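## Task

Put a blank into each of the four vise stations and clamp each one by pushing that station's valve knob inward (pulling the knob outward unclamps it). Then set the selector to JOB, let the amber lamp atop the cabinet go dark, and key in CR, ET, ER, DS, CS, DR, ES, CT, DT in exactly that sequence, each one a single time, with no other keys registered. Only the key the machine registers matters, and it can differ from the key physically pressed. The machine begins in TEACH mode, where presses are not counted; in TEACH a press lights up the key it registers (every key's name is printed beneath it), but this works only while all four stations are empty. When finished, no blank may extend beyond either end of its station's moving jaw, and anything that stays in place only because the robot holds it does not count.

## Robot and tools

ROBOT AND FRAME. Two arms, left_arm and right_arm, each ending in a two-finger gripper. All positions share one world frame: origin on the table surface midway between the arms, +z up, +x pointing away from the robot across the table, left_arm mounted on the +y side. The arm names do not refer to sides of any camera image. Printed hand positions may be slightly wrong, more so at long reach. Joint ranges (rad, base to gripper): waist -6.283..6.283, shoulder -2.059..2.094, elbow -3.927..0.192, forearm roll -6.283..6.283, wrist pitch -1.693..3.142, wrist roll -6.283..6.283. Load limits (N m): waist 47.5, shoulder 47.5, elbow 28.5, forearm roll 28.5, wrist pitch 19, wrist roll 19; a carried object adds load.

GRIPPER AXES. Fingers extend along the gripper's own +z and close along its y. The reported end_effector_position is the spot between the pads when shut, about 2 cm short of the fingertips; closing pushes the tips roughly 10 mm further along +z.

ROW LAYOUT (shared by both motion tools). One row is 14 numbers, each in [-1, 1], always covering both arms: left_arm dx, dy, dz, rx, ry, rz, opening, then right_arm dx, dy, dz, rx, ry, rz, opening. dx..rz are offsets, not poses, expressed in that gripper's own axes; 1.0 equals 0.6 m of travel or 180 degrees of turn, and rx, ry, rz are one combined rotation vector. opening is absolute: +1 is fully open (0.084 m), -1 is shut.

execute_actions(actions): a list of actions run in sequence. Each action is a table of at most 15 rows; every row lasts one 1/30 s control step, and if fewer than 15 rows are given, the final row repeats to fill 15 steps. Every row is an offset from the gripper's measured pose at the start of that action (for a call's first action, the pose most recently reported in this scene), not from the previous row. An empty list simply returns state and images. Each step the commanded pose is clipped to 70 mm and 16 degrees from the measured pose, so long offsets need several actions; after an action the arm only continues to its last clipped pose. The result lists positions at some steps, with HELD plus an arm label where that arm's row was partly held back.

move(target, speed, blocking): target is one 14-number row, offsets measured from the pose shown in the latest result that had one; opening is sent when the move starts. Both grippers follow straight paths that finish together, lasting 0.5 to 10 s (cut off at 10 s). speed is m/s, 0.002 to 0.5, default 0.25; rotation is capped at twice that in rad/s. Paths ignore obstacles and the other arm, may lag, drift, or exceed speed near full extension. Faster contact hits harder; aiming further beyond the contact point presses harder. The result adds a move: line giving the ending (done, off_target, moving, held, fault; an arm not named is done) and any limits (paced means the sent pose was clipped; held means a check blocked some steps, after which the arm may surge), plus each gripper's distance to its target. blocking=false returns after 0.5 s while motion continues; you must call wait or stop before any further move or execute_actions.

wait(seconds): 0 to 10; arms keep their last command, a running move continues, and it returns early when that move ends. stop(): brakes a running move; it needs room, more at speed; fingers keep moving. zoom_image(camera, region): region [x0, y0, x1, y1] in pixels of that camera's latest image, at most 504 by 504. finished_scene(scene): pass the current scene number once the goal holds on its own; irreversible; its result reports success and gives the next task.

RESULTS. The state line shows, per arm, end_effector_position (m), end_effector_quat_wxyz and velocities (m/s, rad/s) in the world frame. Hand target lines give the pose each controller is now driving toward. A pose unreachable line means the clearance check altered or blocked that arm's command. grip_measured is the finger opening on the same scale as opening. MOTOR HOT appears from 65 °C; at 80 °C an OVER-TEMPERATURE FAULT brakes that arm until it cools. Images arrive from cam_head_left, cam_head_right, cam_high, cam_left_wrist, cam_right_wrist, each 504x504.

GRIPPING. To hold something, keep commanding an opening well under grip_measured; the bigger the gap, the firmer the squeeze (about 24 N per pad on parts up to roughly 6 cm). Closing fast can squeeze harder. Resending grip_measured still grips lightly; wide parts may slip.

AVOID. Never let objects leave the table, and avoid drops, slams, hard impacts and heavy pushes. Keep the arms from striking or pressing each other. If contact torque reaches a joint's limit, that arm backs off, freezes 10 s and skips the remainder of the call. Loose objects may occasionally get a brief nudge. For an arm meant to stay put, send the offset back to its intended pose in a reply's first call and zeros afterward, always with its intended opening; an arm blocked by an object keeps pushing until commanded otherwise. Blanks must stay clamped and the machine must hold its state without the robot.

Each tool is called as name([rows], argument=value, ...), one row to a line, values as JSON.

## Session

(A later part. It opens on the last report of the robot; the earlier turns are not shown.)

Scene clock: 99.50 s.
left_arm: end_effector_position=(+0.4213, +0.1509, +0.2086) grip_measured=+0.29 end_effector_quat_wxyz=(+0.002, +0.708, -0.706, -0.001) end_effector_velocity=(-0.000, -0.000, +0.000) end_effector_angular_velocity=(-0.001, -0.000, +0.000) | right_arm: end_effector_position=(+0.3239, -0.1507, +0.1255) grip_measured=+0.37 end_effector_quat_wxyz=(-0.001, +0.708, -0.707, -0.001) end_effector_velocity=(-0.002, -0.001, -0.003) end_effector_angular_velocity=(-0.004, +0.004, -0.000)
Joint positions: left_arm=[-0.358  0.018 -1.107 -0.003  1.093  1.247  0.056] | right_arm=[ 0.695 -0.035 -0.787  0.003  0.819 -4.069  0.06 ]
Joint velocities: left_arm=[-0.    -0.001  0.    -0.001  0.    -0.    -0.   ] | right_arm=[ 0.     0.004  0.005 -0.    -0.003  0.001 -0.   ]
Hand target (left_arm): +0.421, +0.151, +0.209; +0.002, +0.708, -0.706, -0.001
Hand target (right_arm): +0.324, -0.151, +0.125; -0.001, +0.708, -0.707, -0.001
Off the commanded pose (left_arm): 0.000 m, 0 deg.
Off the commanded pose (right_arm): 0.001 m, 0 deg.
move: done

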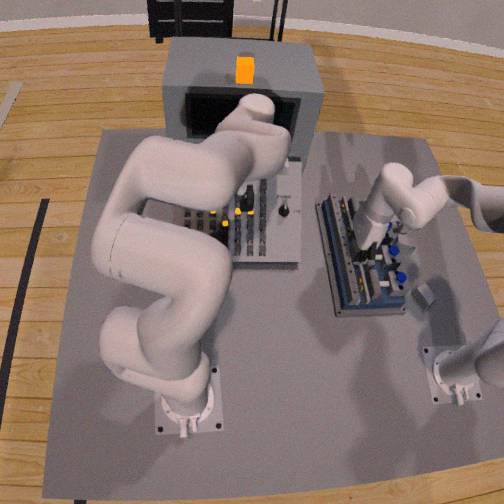

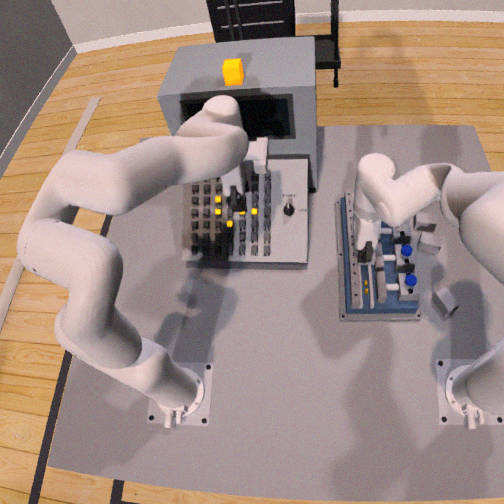

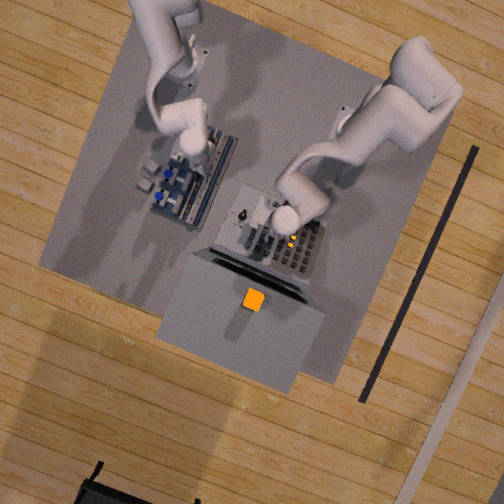

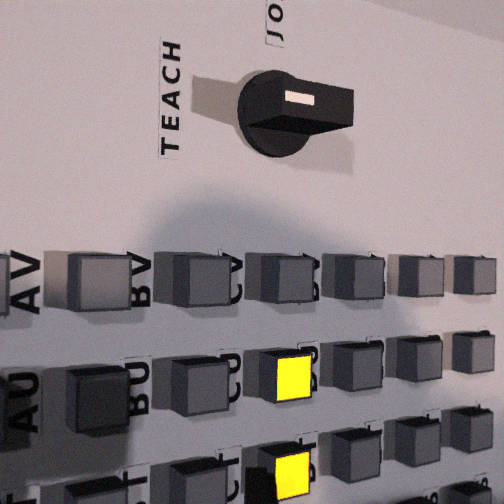

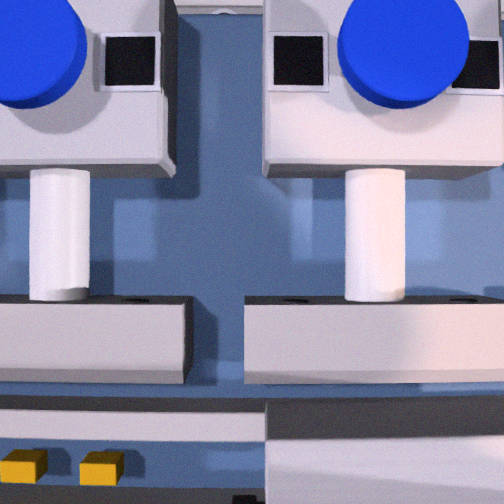

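move(target=[0,0,0,0,0,0,0.3, -0.001,0,0.044,0,0,0,-0.4], speed=0.04)

Scene clock: 101.27 s.
left_arm: end_effector_position=(+0.4213, +0.1509, +0.2086) grip_measured=+0.29 end_effector_quat_wxyz=(+0.002, +0.708, -0.706, -0.001) end_effector_velocity=(+0.000, +0.000, +0.000) end_effector_angular_velocity=(-0.000, -0.001, +0.000) | right_arm: end_effector_position=(+0.3255, -0.1485, +0.1026) grip_measured=+0.37 end_effector_quat_wxyz=(-0.005, +0.708, -0.707, -0.000) end_effector_velocity=(-0.001, -0.000, -0.004) end_effector_angular_velocity=(-0.002, +0.003, +0.002)
Joint positions: left_arm=[-0.358  0.018 -1.107 -0.003  1.093  1.247  0.056] | right_arm=[ 0.697  0.014 -0.765  0.003  0.741 -4.069  0.06 ]
Joint velocities: left_arm=[ 0.001 -0.    -0.     0.    -0.001 -0.    -0.   ] | right_arm=[ 0.001  0.006  0.005  0.    -0.008 -0.001  0.   ]
Hand target (left_arm): +0.421, +0.151, +0.209; +0.002, +0.708, -0.706, -0.001
Hand target (right_arm): +0.324, -0.150, +0.099; -0.001, +0.708, -0.707, -0.001
Off the commanded pose (left_arm): 0.000 m, 0 deg.
Off the commanded pose (right_arm): 0.004 m, 0 deg.
move: off_target (right_arm)

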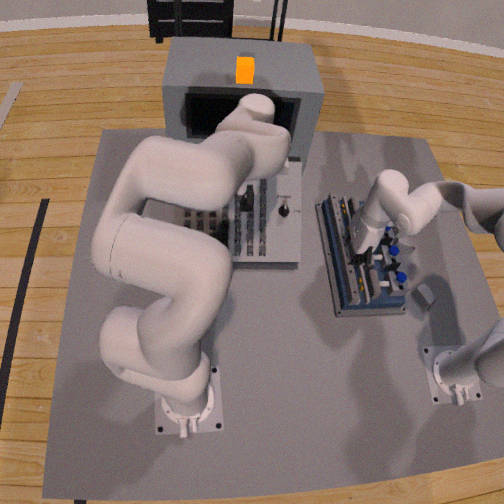

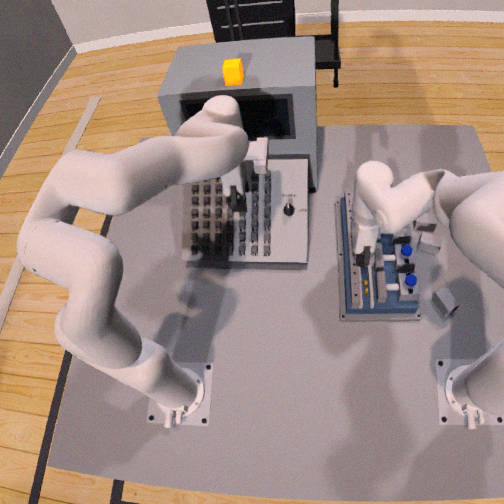

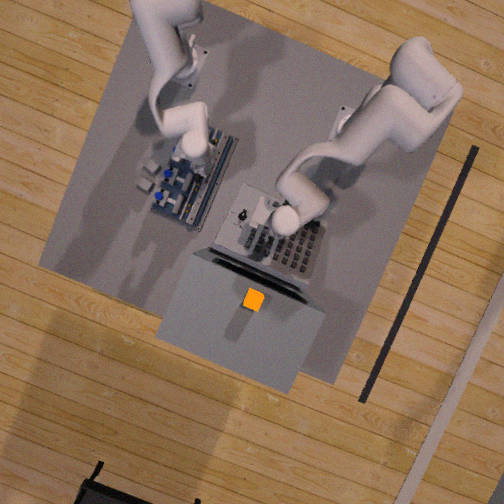

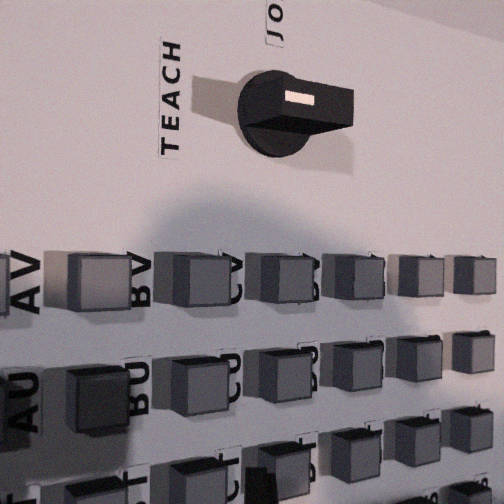

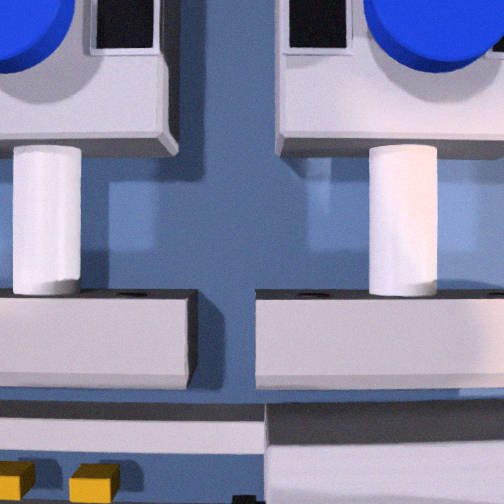

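move(target=[0,0,0,0,0,0,0.3, 0,0.004,-0.001,0,0,0,-0.4], speed=0.04)

execute_actions([
  [[0,0,0,0,0,0,0.3,0,0,0,0,0,0,0.6]],
])

move(target=[0,0,0,0,0,0,0.3, 0,0,-0.07,0,0,0,0.6])

move(target=[0,0,0,0,0,0,0.3, 0.175,0,0,0,0,0,-1])

Scene clock: 102.73 s.
left_arm: end_effector_position=(+0.4213, +0.1509, +0.2086) grip_measured=+0.29 end_effector_quat_wxyz=(+0.002, +0.708, -0.706, -0.001) end_effector_velocity=(-0.000, -0.000, +0.000) end_effector_angular_velocity=(-0.002, -0.001, +0.001) | right_arm: end_effector_position=(+0.3232, -0.1486, +0.1028) grip_measured=+0.37 end_effector_quat_wxyz=(-0.005, +0.707, -0.707, -0.000) end_effector_velocity=(-0.002, +0.000, +0.001) end_effector_angular_velocity=(-0.000, +0.003, +0.001)
Joint positions: left_arm=[-0.358  0.018 -1.107 -0.003  1.093  1.247  0.056] | right_arm=[ 0.7    0.008 -0.758  0.003  0.741 -4.065  0.06 ]
Joint velocities: left_arm=[ 0.    -0.001  0.001 -0.001 -0.001  0.     0.   ] | right_arm=[ 0.004 -0.006  0.002  0.002  0.007  0.    -0.   ]
Hand target (left_arm): +0.421, +0.151, +0.209; +0.002, +0.708, -0.706, -0.001
Hand target (right_arm): +0.323, -0.149, +0.103; -0.005, +0.708, -0.707, -0.000
Off the commanded pose (left_arm): 0.000 m, 0 deg.
Off the commanded pose (right_arm): 0.000 m, 0 deg.
move: done

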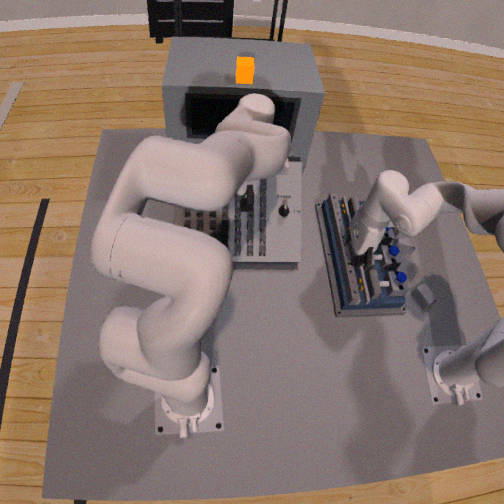

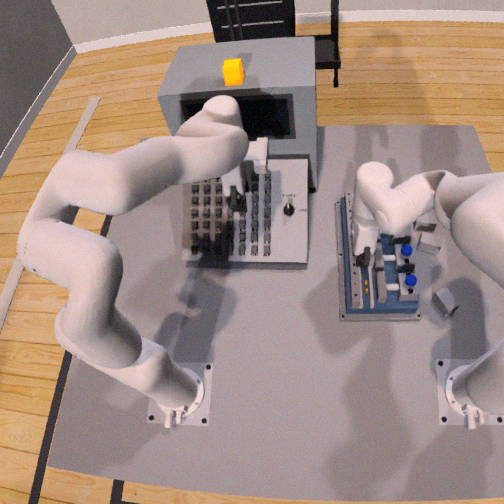

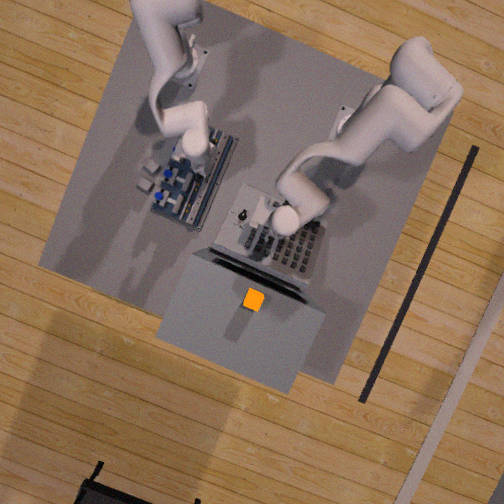

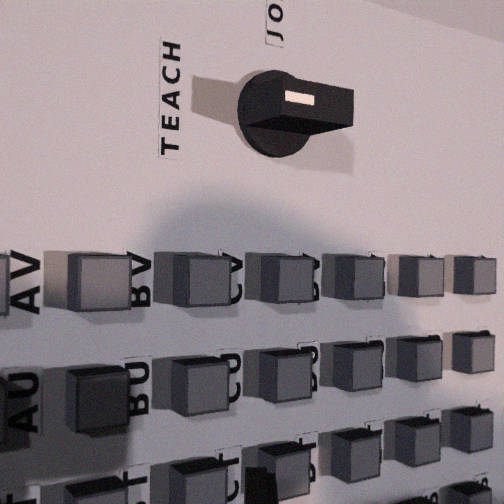

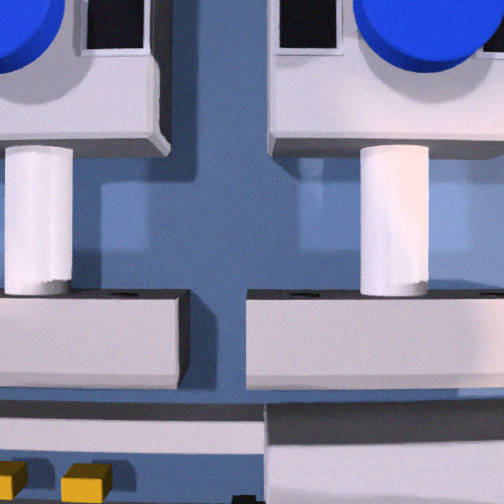

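Scene clock: 103.23 s.
left_arm: end_effector_position=(+0.4213, +0.1509, +0.2086) grip_measured=+0.29 end_effector_quat_wxyz=(+0.002, +0.708, -0.706, -0.001) end_effector_velocity=(+0.000, -0.000, -0.000) end_effector_angular_velocity=(-0.000, -0.001, -0.000) | right_arm: end_effector_position=(+0.3218, -0.1494, +0.1013) grip_measured=+0.60 end_effector_quat_wxyz=(-0.003, +0.708, -0.707, -0.001) end_effector_velocity=(+0.001, -0.000, +0.001) end_effector_angular_velocity=(+0.001, -0.002, -0.001)
Joint positions: left_arm=[-0.358  0.018 -1.107 -0.003  1.093  1.247  0.056] | right_arm=[ 0.701  0.009 -0.756  0.003  0.742 -4.065  0.069]
Joint velocities: left_arm=[-0.     0.001 -0.    -0.    -0.001 -0.     0.   ] | right_arm=[-0.002  0.001 -0.002 -0.001 -0.001 -0.     0.001]
Hand target (left_arm): +0.421, +0.151, +0.209; +0.002, +0.708, -0.706, -0.001
Hand target (right_arm): +0.323, -0.149, +0.103; -0.005, +0.707, -0.707, -0.000
Off the commanded pose (left_arm): 0.000 m, 0 deg.
Off the commanded pose (right_arm): 0.002 m, 0 deg.
Step readings (end_effector_position):
0: left_arm (+0.4213, +0.1509, +0.2086) | right_arm (+0.3232, -0.1486, +0.1028)
1: left_arm (+0.4213, +0.1509, +0.2086) | right_arm (+0.3231, -0.1486, +0.1028)
2: left_arm (+0.4213, +0.1509, +0.2086) | right_arm (+0.3231, -0.1486, +0.1028)
4: left_arm (+0.4213, +0.1509, +0.2086) | right_arm (+0.3229, -0.1487, +0.1026)
8: left_arm (+0.4213, +0.1509, +0.2086) | right_arm (+0.3214, -0.1493, +0.1013)
15: end_effector_position above

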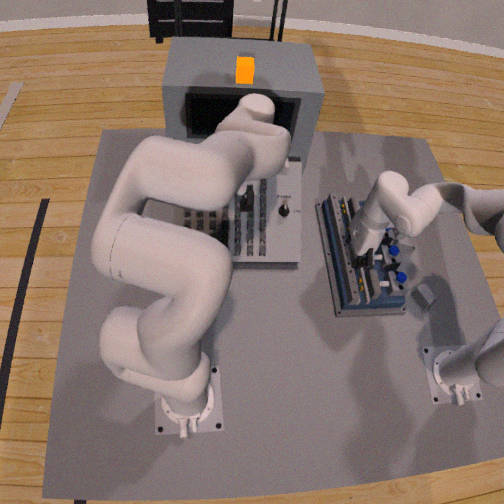

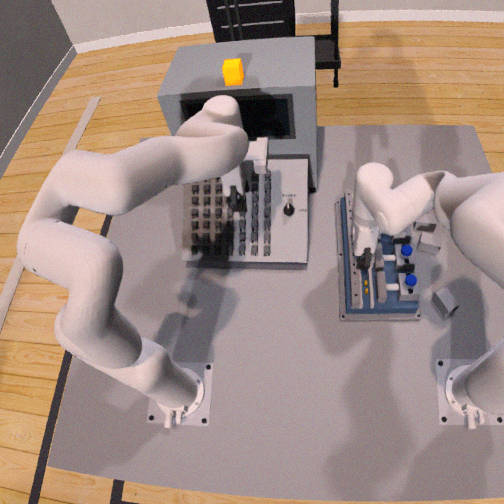

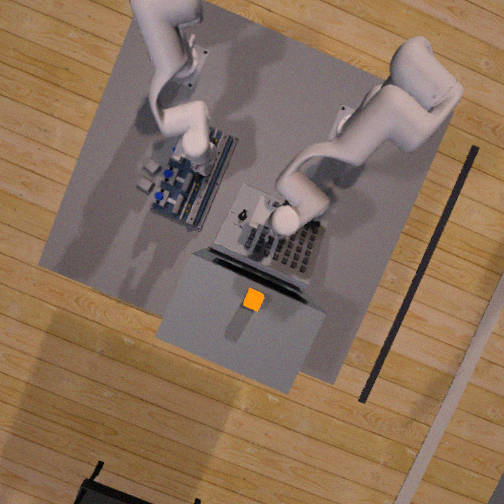

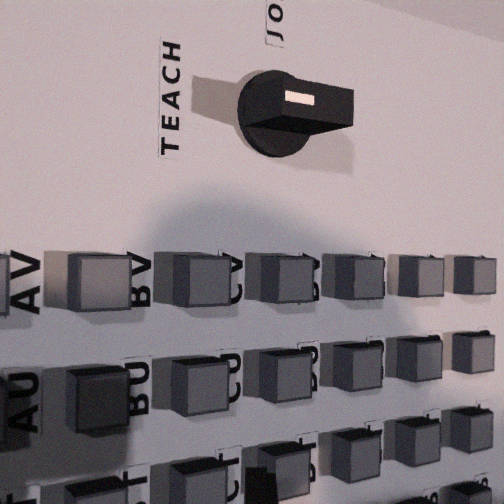

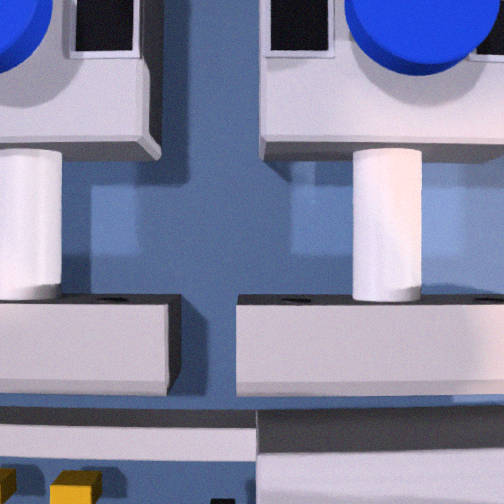

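Scene clock: 104.03 s.
left_arm: end_effector_position=(+0.4213, +0.1509, +0.2086) grip_measured=+0.29 end_effector_quat_wxyz=(+0.002, +0.708, -0.706, -0.001) end_effector_velocity=(+0.000, +0.000, -0.000) end_effector_angular_velocity=(-0.000, -0.001, +0.001) | right_arm: end_effector_position=(+0.3215, -0.1498, +0.1426) grip_measured=+0.59 end_effector_quat_wxyz=(-0.002, +0.708, -0.707, -0.001) end_effector_velocity=(+0.001, +0.001, +0.004) end_effector_angular_velocity=(+0.001, -0.004, +0.001)
Joint positions: left_arm=[-0.358  0.018 -1.107 -0.003  1.093  1.247  0.056] | right_arm=[ 0.7   -0.071 -0.802  0.003  0.869 -4.065  0.069]
Joint velocities: left_arm=[ 0.     0.     0.     0.    -0.001 -0.    -0.   ] | right_arm=[-0.    -0.004 -0.007 -0.002  0.006 -0.     0.   ]
Hand target (left_arm): +0.421, +0.151, +0.209; +0.002, +0.708, -0.706, -0.001
Hand target (right_arm): +0.322, -0.150, +0.143; -0.003, +0.708, -0.707, -0.001
Off the commanded pose (left_arm): 0.000 m, 0 deg.
Off the commanded pose (right_arm): 0.001 m, 0 deg.
move: done

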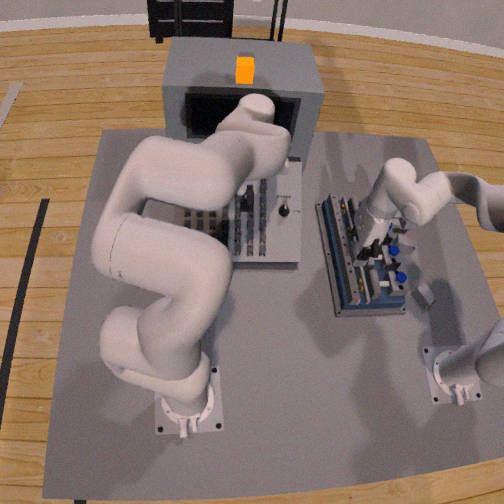

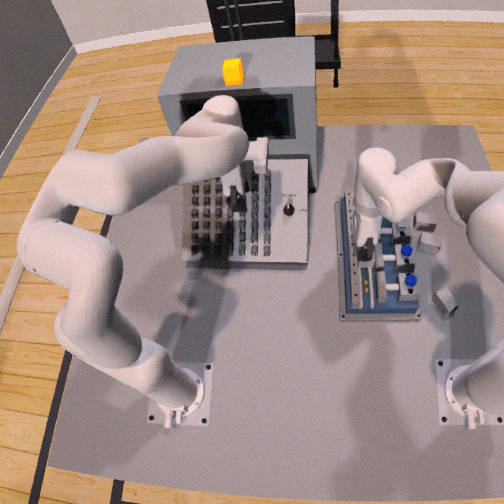

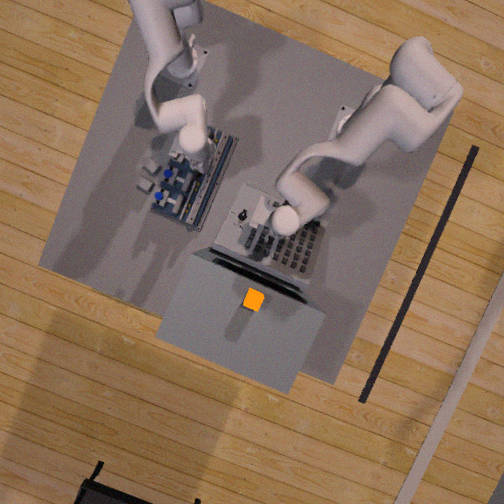

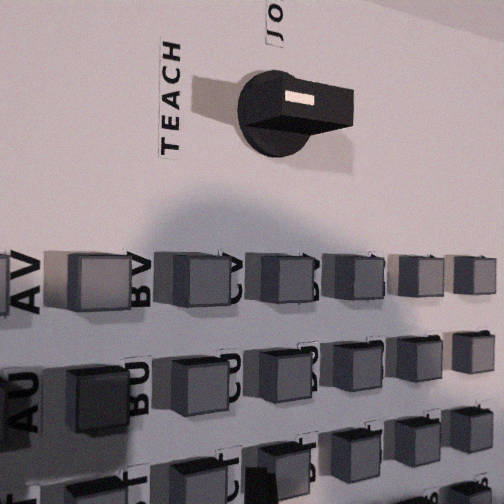

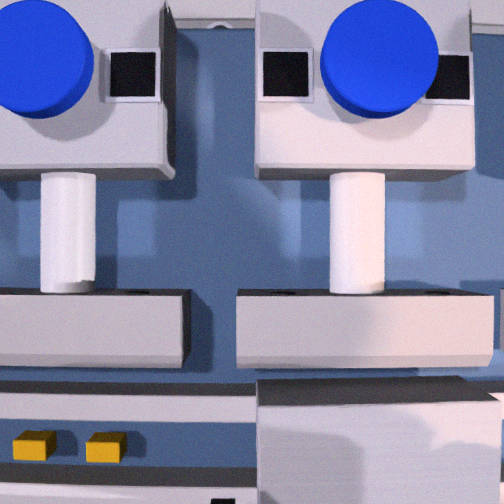

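Scene clock: 105.00 s.
left_arm: end_effector_position=(+0.4213, +0.1509, +0.2086) grip_measured=+0.29 end_effector_quat_wxyz=(+0.002, +0.708, -0.706, -0.001) end_effector_velocity=(+0.000, -0.001, +0.000) end_effector_angular_velocity=(-0.001, -0.001, +0.000) | right_arm: end_effector_position=(+0.3217, -0.2547, +0.1422) grip_measured=-1.00 end_effector_quat_wxyz=(-0.002, +0.708, -0.706, -0.000) end_effector_velocity=(-0.000, -0.002, +0.000) end_effector_angular_velocity=(+0.001, +0.000, -0.000)
Joint positions: left_arm=[-0.358  0.018 -1.107 -0.003  1.093  1.247  0.056] | right_arm=[ 0.471 -0.253 -0.614  0.003  0.865 -4.294  0.   ]
Joint velocities: left_arm=[-0.001  0.001 -0.001 -0.001 -0.001 -0.    -0.   ] | right_arm=[-0.005 -0.004  0.003  0.001  0.001 -0.006  0.   ]
Hand target (left_arm): +0.421, +0.151, +0.209; +0.002, +0.708, -0.706, -0.001
Hand target (right_arm): +0.322, -0.255, +0.142; -0.002, +0.708, -0.707, -0.000
Off the commanded pose (left_arm): 0.000 m, 0 deg.
Off the commanded pose (right_arm): 0.000 m, 0 deg.
move: done

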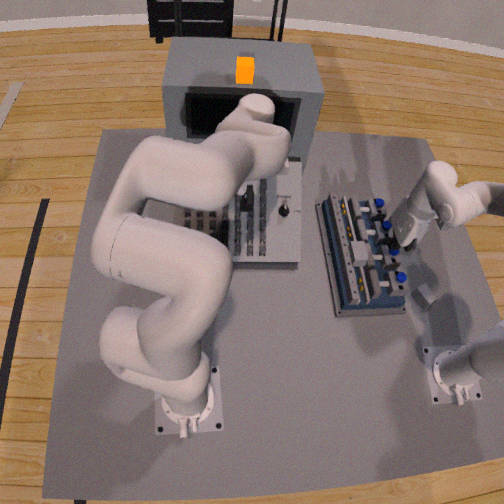

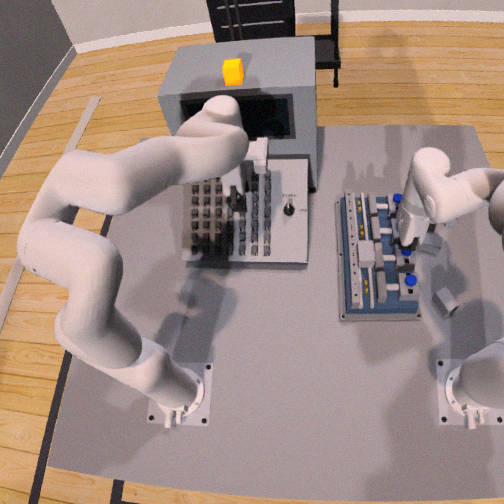

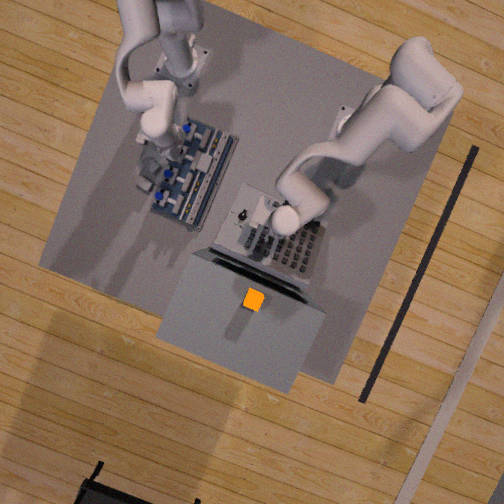

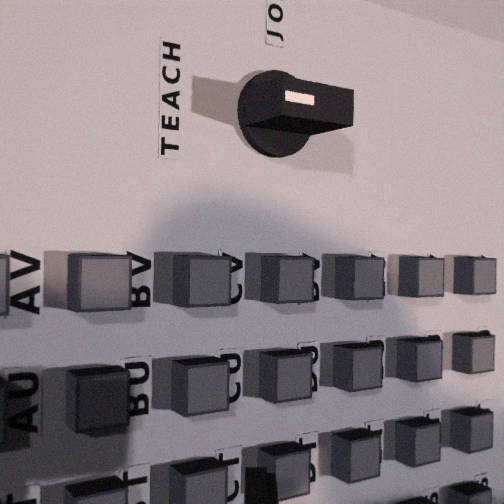

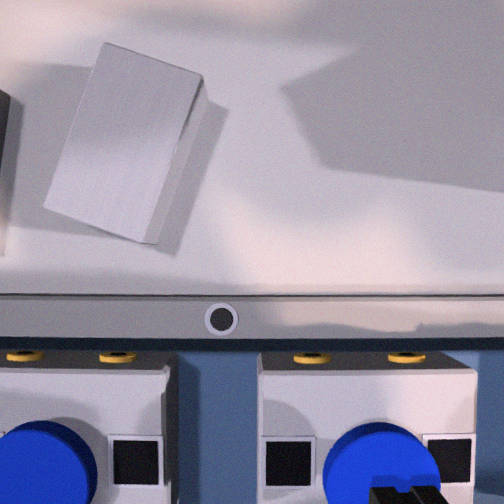

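move(target=[0,0,0,0,0,0,0.3, 0,0,0.045,0,0,0,-1], speed=0.06)

Scene clock: 106.63 s.
left_arm: end_effector_position=(+0.4213, +0.1509, +0.2086) grip_measured=+0.29 end_effector_quat_wxyz=(+0.002, +0.708, -0.706, -0.001) end_effector_velocity=(-0.000, -0.000, -0.001) end_effector_angular_velocity=(+0.000, +0.001, +0.000) | right_arm: end_effector_position=(+0.3234, -0.2538, +0.1183) grip_measured=-1.00 end_effector_quat_wxyz=(-0.005, +0.708, -0.706, +0.001) end_effector_velocity=(+0.001, -0.000, -0.002) end_effector_angular_velocity=(-0.000, -0.002, +0.000)
Joint positions: left_arm=[-0.358  0.018 -1.107 -0.003  1.093  1.247  0.056] | right_arm=[ 0.472 -0.203 -0.583  0.003  0.776 -4.294  0.   ]
Joint velocities: left_arm=[-0.     0.001  0.    -0.    -0.    -0.    -0.   ] | right_arm=[-0.     0.004  0.003 -0.002 -0.009  0.     0.   ]
Hand target (left_arm): +0.421, +0.151, +0.209; +0.002, +0.708, -0.706, -0.001
Hand target (right_arm): +0.322, -0.255, +0.115; -0.002, +0.708, -0.706, -0.000
Off the commanded pose (left_arm): 0.000 m, 0 deg.
Off the commanded pose (right_arm): 0.004 m, 0 deg.
move: off_target (right_arm)

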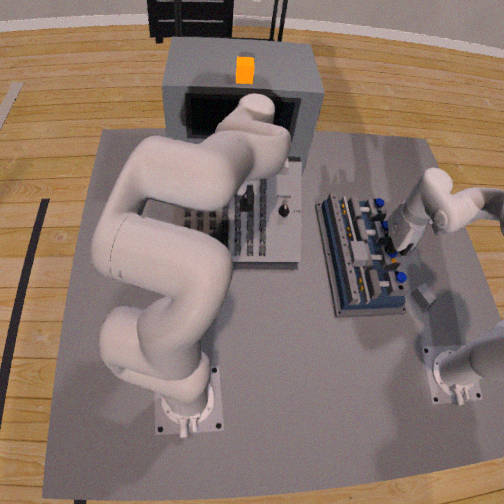

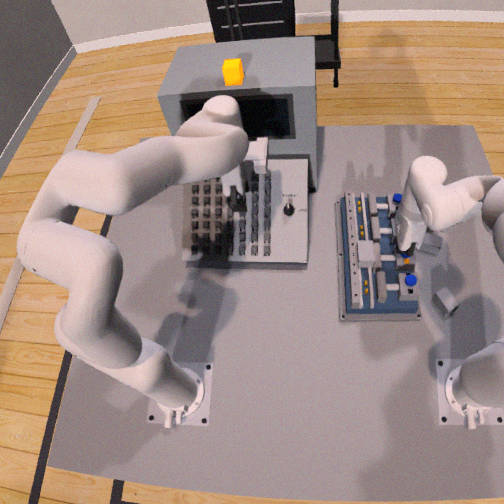

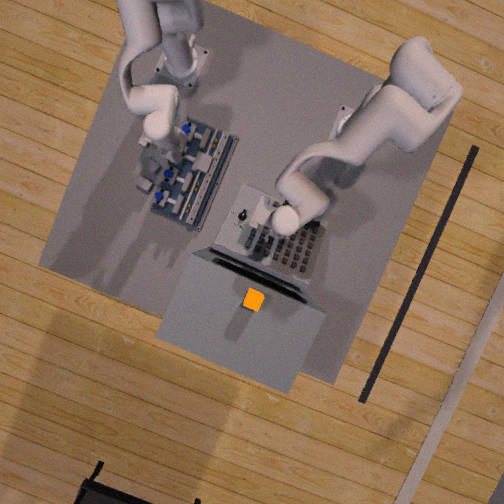

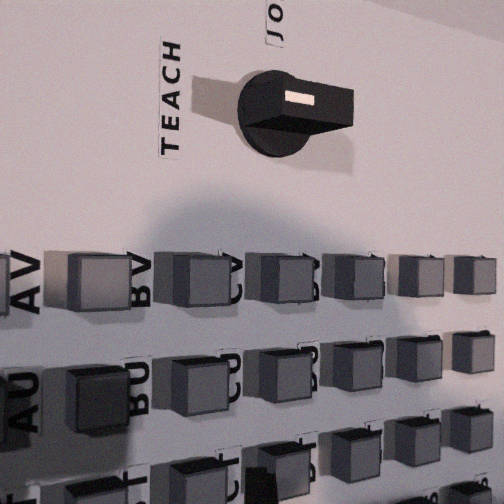

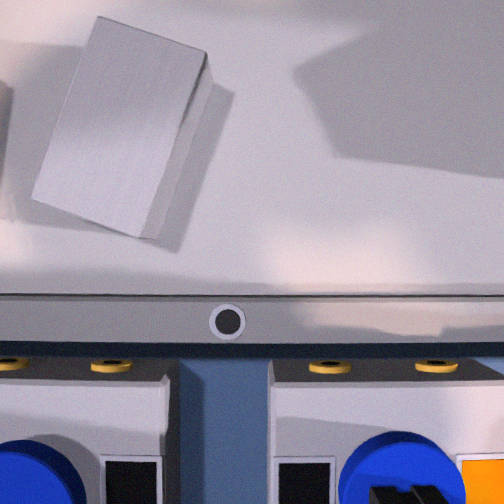

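move(target=[0,0,0,0,0,0,0.3, 0,0,-0.04,0.002,-0.002,0,-1])

move(target=[0,0,0,0,0,0,0.3, 0.156,-0.128,0.01,0,0,-0.386,0.8], speed=0.4)

Scene clock: 108.13 s.
left_arm: end_effector_position=(+0.4213, +0.1509, +0.2086) grip_measured=+0.29 end_effector_quat_wxyz=(+0.002, +0.708, -0.706, -0.001) end_effector_velocity=(+0.000, -0.000, -0.000) end_effector_angular_velocity=(-0.000, -0.000, +0.001) | right_arm: end_effector_position=(+0.3230, -0.2541, +0.1417) grip_measured=-1.00 end_effector_quat_wxyz=(-0.009, +0.708, -0.706, +0.000) end_effector_velocity=(+0.002, +0.001, +0.004) end_effector_angular_velocity=(+0.003, -0.006, -0.000)
Joint positions: left_arm=[-0.358  0.018 -1.107 -0.003  1.093  1.247  0.056] | right_arm=[ 0.47  -0.258 -0.605  0.007  0.847 -4.298  0.   ]
Joint velocities: left_arm=[ 0.     0.    -0.    -0.    -0.    -0.001 -0.   ] | right_arm=[ 0.    -0.005 -0.005  0.001  0.004 -0.     0.   ]
Hand target (left_arm): +0.421, +0.151, +0.209; +0.002, +0.708, -0.706, -0.001
Hand target (right_arm): +0.323, -0.254, +0.142; -0.009, +0.708, -0.706, +0.001
Off the commanded pose (left_arm): 0.000 m, 0 deg.
Off the commanded pose (right_arm): 0.001 m, 0 deg.
move: done

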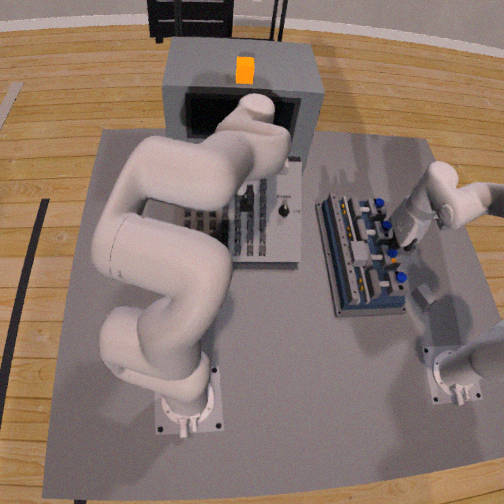

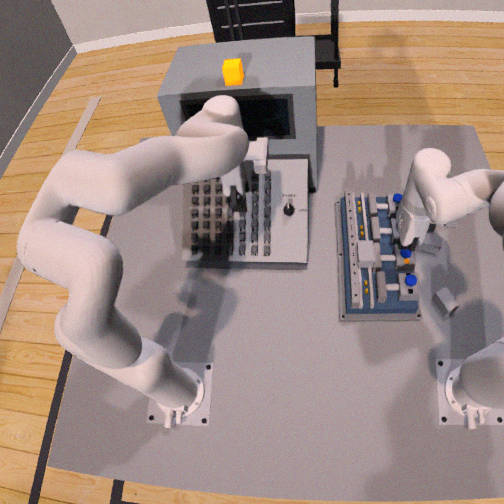

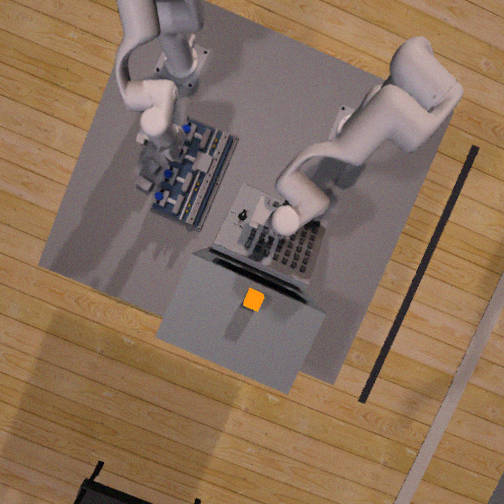

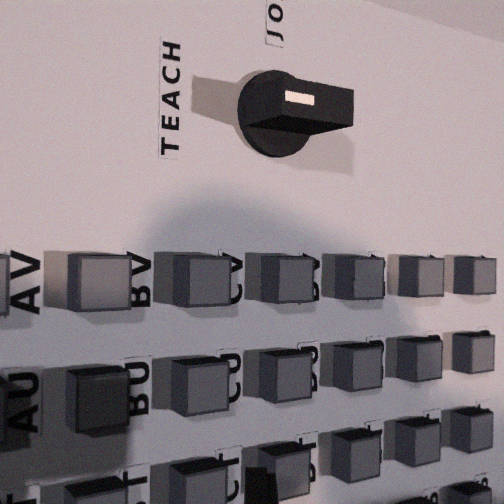

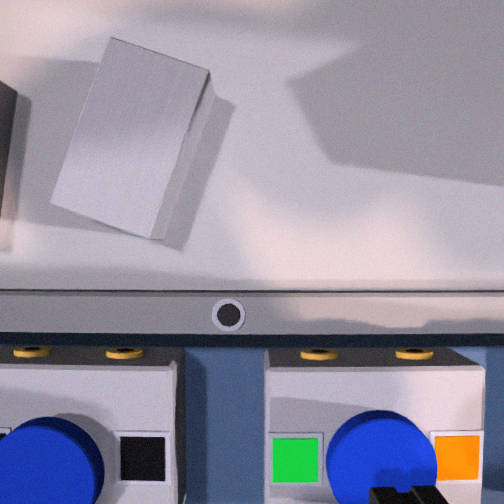

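Scene clock: 110.23 s.
left_arm: end_effector_position=(+0.4213, +0.1509, +0.2086) grip_measured=+0.29 end_effector_quat_wxyz=(+0.002, +0.708, -0.706, -0.001) end_effector_velocity=(-0.000, -0.000, -0.000) end_effector_angular_velocity=(-0.001, +0.001, +0.000) | right_arm: end_effector_position=(+0.4000, -0.3476, +0.1354) grip_measured=+0.80 end_effector_quat_wxyz=(-0.006, +0.984, -0.177, +0.005) end_effector_velocity=(+0.001, -0.001, +0.000) end_effector_angular_velocity=(+0.002, +0.000, +0.006)
Joint positions: left_arm=[-0.358  0.018 -1.107 -0.003  1.093  1.247  0.056] | right_arm=[ 0.186 -0.078 -0.768  0.011  0.832 -5.798  0.077]
Joint velocities: left_arm=[-0.     0.    -0.    -0.001  0.001  0.    -0.   ] | right_arm=[-0.002  0.001 -0.002  0.002  0.001 -0.01   0.   ]
Hand target (left_arm): +0.421, +0.151, +0.209; +0.002, +0.708, -0.706, -0.001
Hand target (right_arm): +0.400, -0.348, +0.135; -0.006, +0.984, -0.177, +0.005
Off the commanded pose (left_arm): 0.000 m, 0 deg.
Off the commanded pose (right_arm): 0.000 m, 0 deg.
move: done

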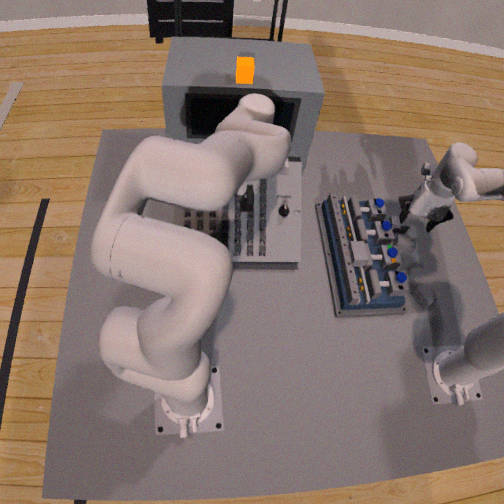

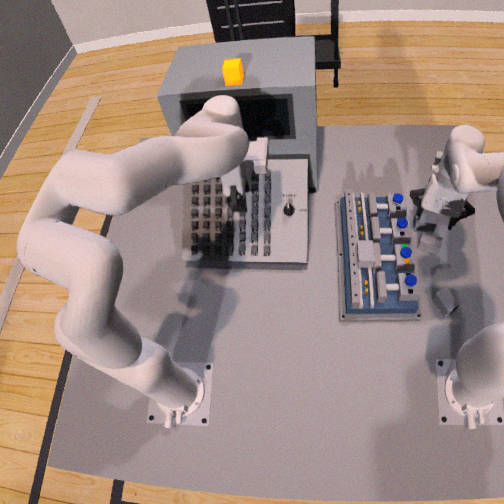

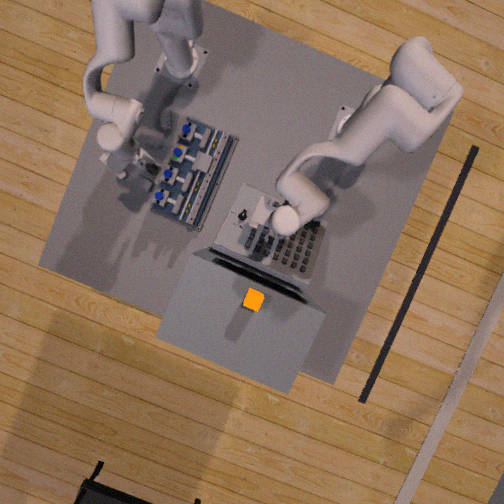

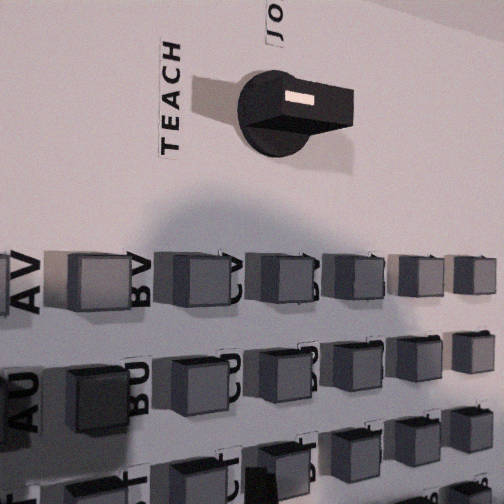

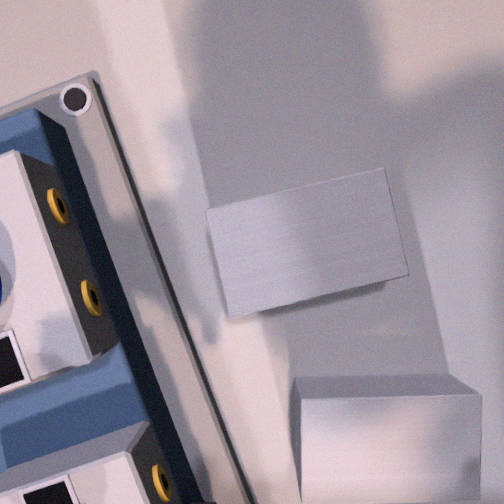

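move(target=[0,0,0,0,0,0,0.3, -0.016,0.018,0.1,0,0,0,0.8], speed=0.12)

Scene clock: 113.30 s.
left_arm: end_effector_position=(+0.4213, +0.1509, +0.2086) grip_measured=+0.29 end_effector_quat_wxyz=(+0.002, +0.708, -0.706, -0.001) end_effector_velocity=(+0.001, -0.000, +0.000) end_effector_angular_velocity=(-0.001, -0.002, -0.000) | right_arm: end_effector_position=(+0.3881, -0.3536, +0.0757) grip_measured=+0.80 end_effector_quat_wxyz=(-0.006, +0.984, -0.177, +0.006) end_effector_velocity=(-0.002, -0.000, -0.003) end_effector_angular_velocity=(+0.000, +0.004, -0.001)
Joint positions: left_arm=[-0.358  0.018 -1.107 -0.003  1.093  1.247  0.056] | right_arm=[ 0.176  0.01  -0.663  0.015  0.638 -5.812  0.077]
Joint velocities: left_arm=[-0.     0.    -0.     0.    -0.002  0.    -0.   ] | right_arm=[-0.     0.005  0.004  0.002 -0.005 -0.     0.   ]
Hand target (left_arm): +0.421, +0.151, +0.209; +0.002, +0.708, -0.706, -0.001
Hand target (right_arm): +0.388, -0.354, +0.075; -0.006, +0.984, -0.177, +0.005
Off the commanded pose (left_arm): 0.000 m, 0 deg.
Off the commanded pose (right_arm): 0.001 m, 0 deg.
move: done

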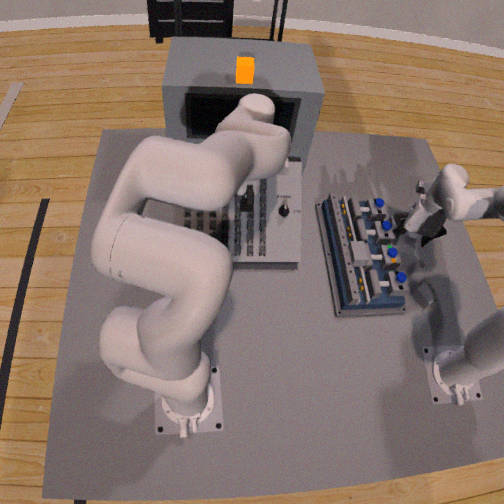

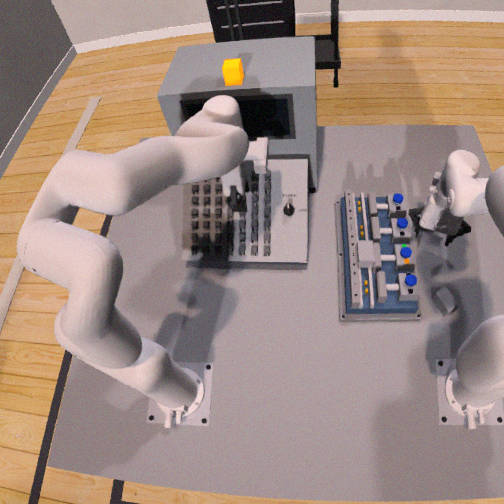

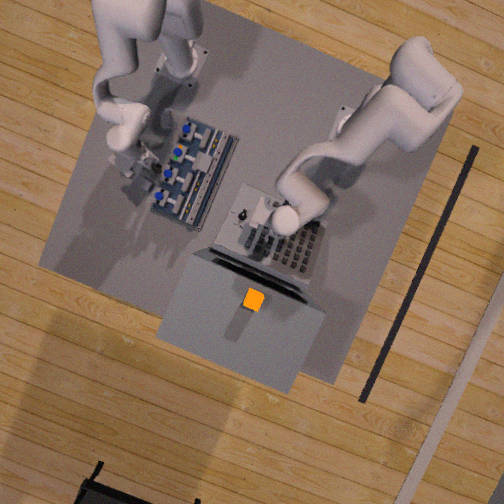

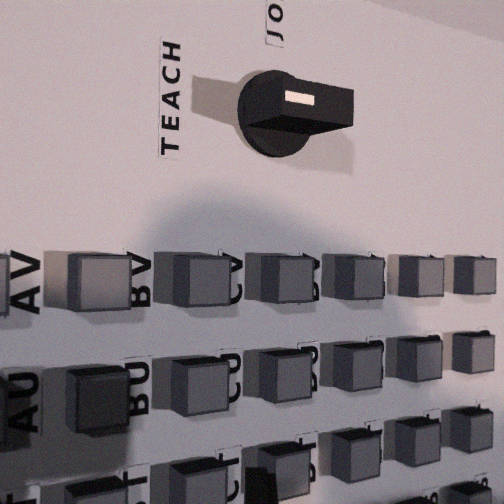

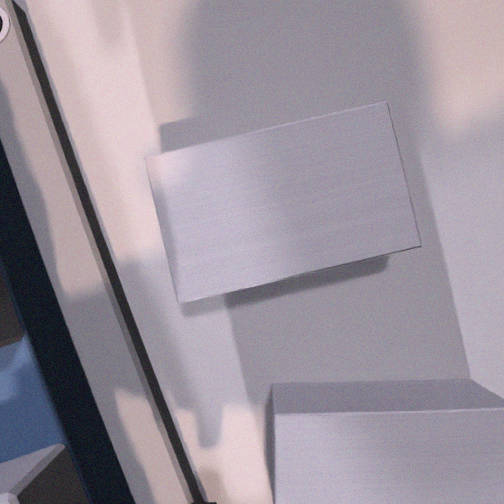

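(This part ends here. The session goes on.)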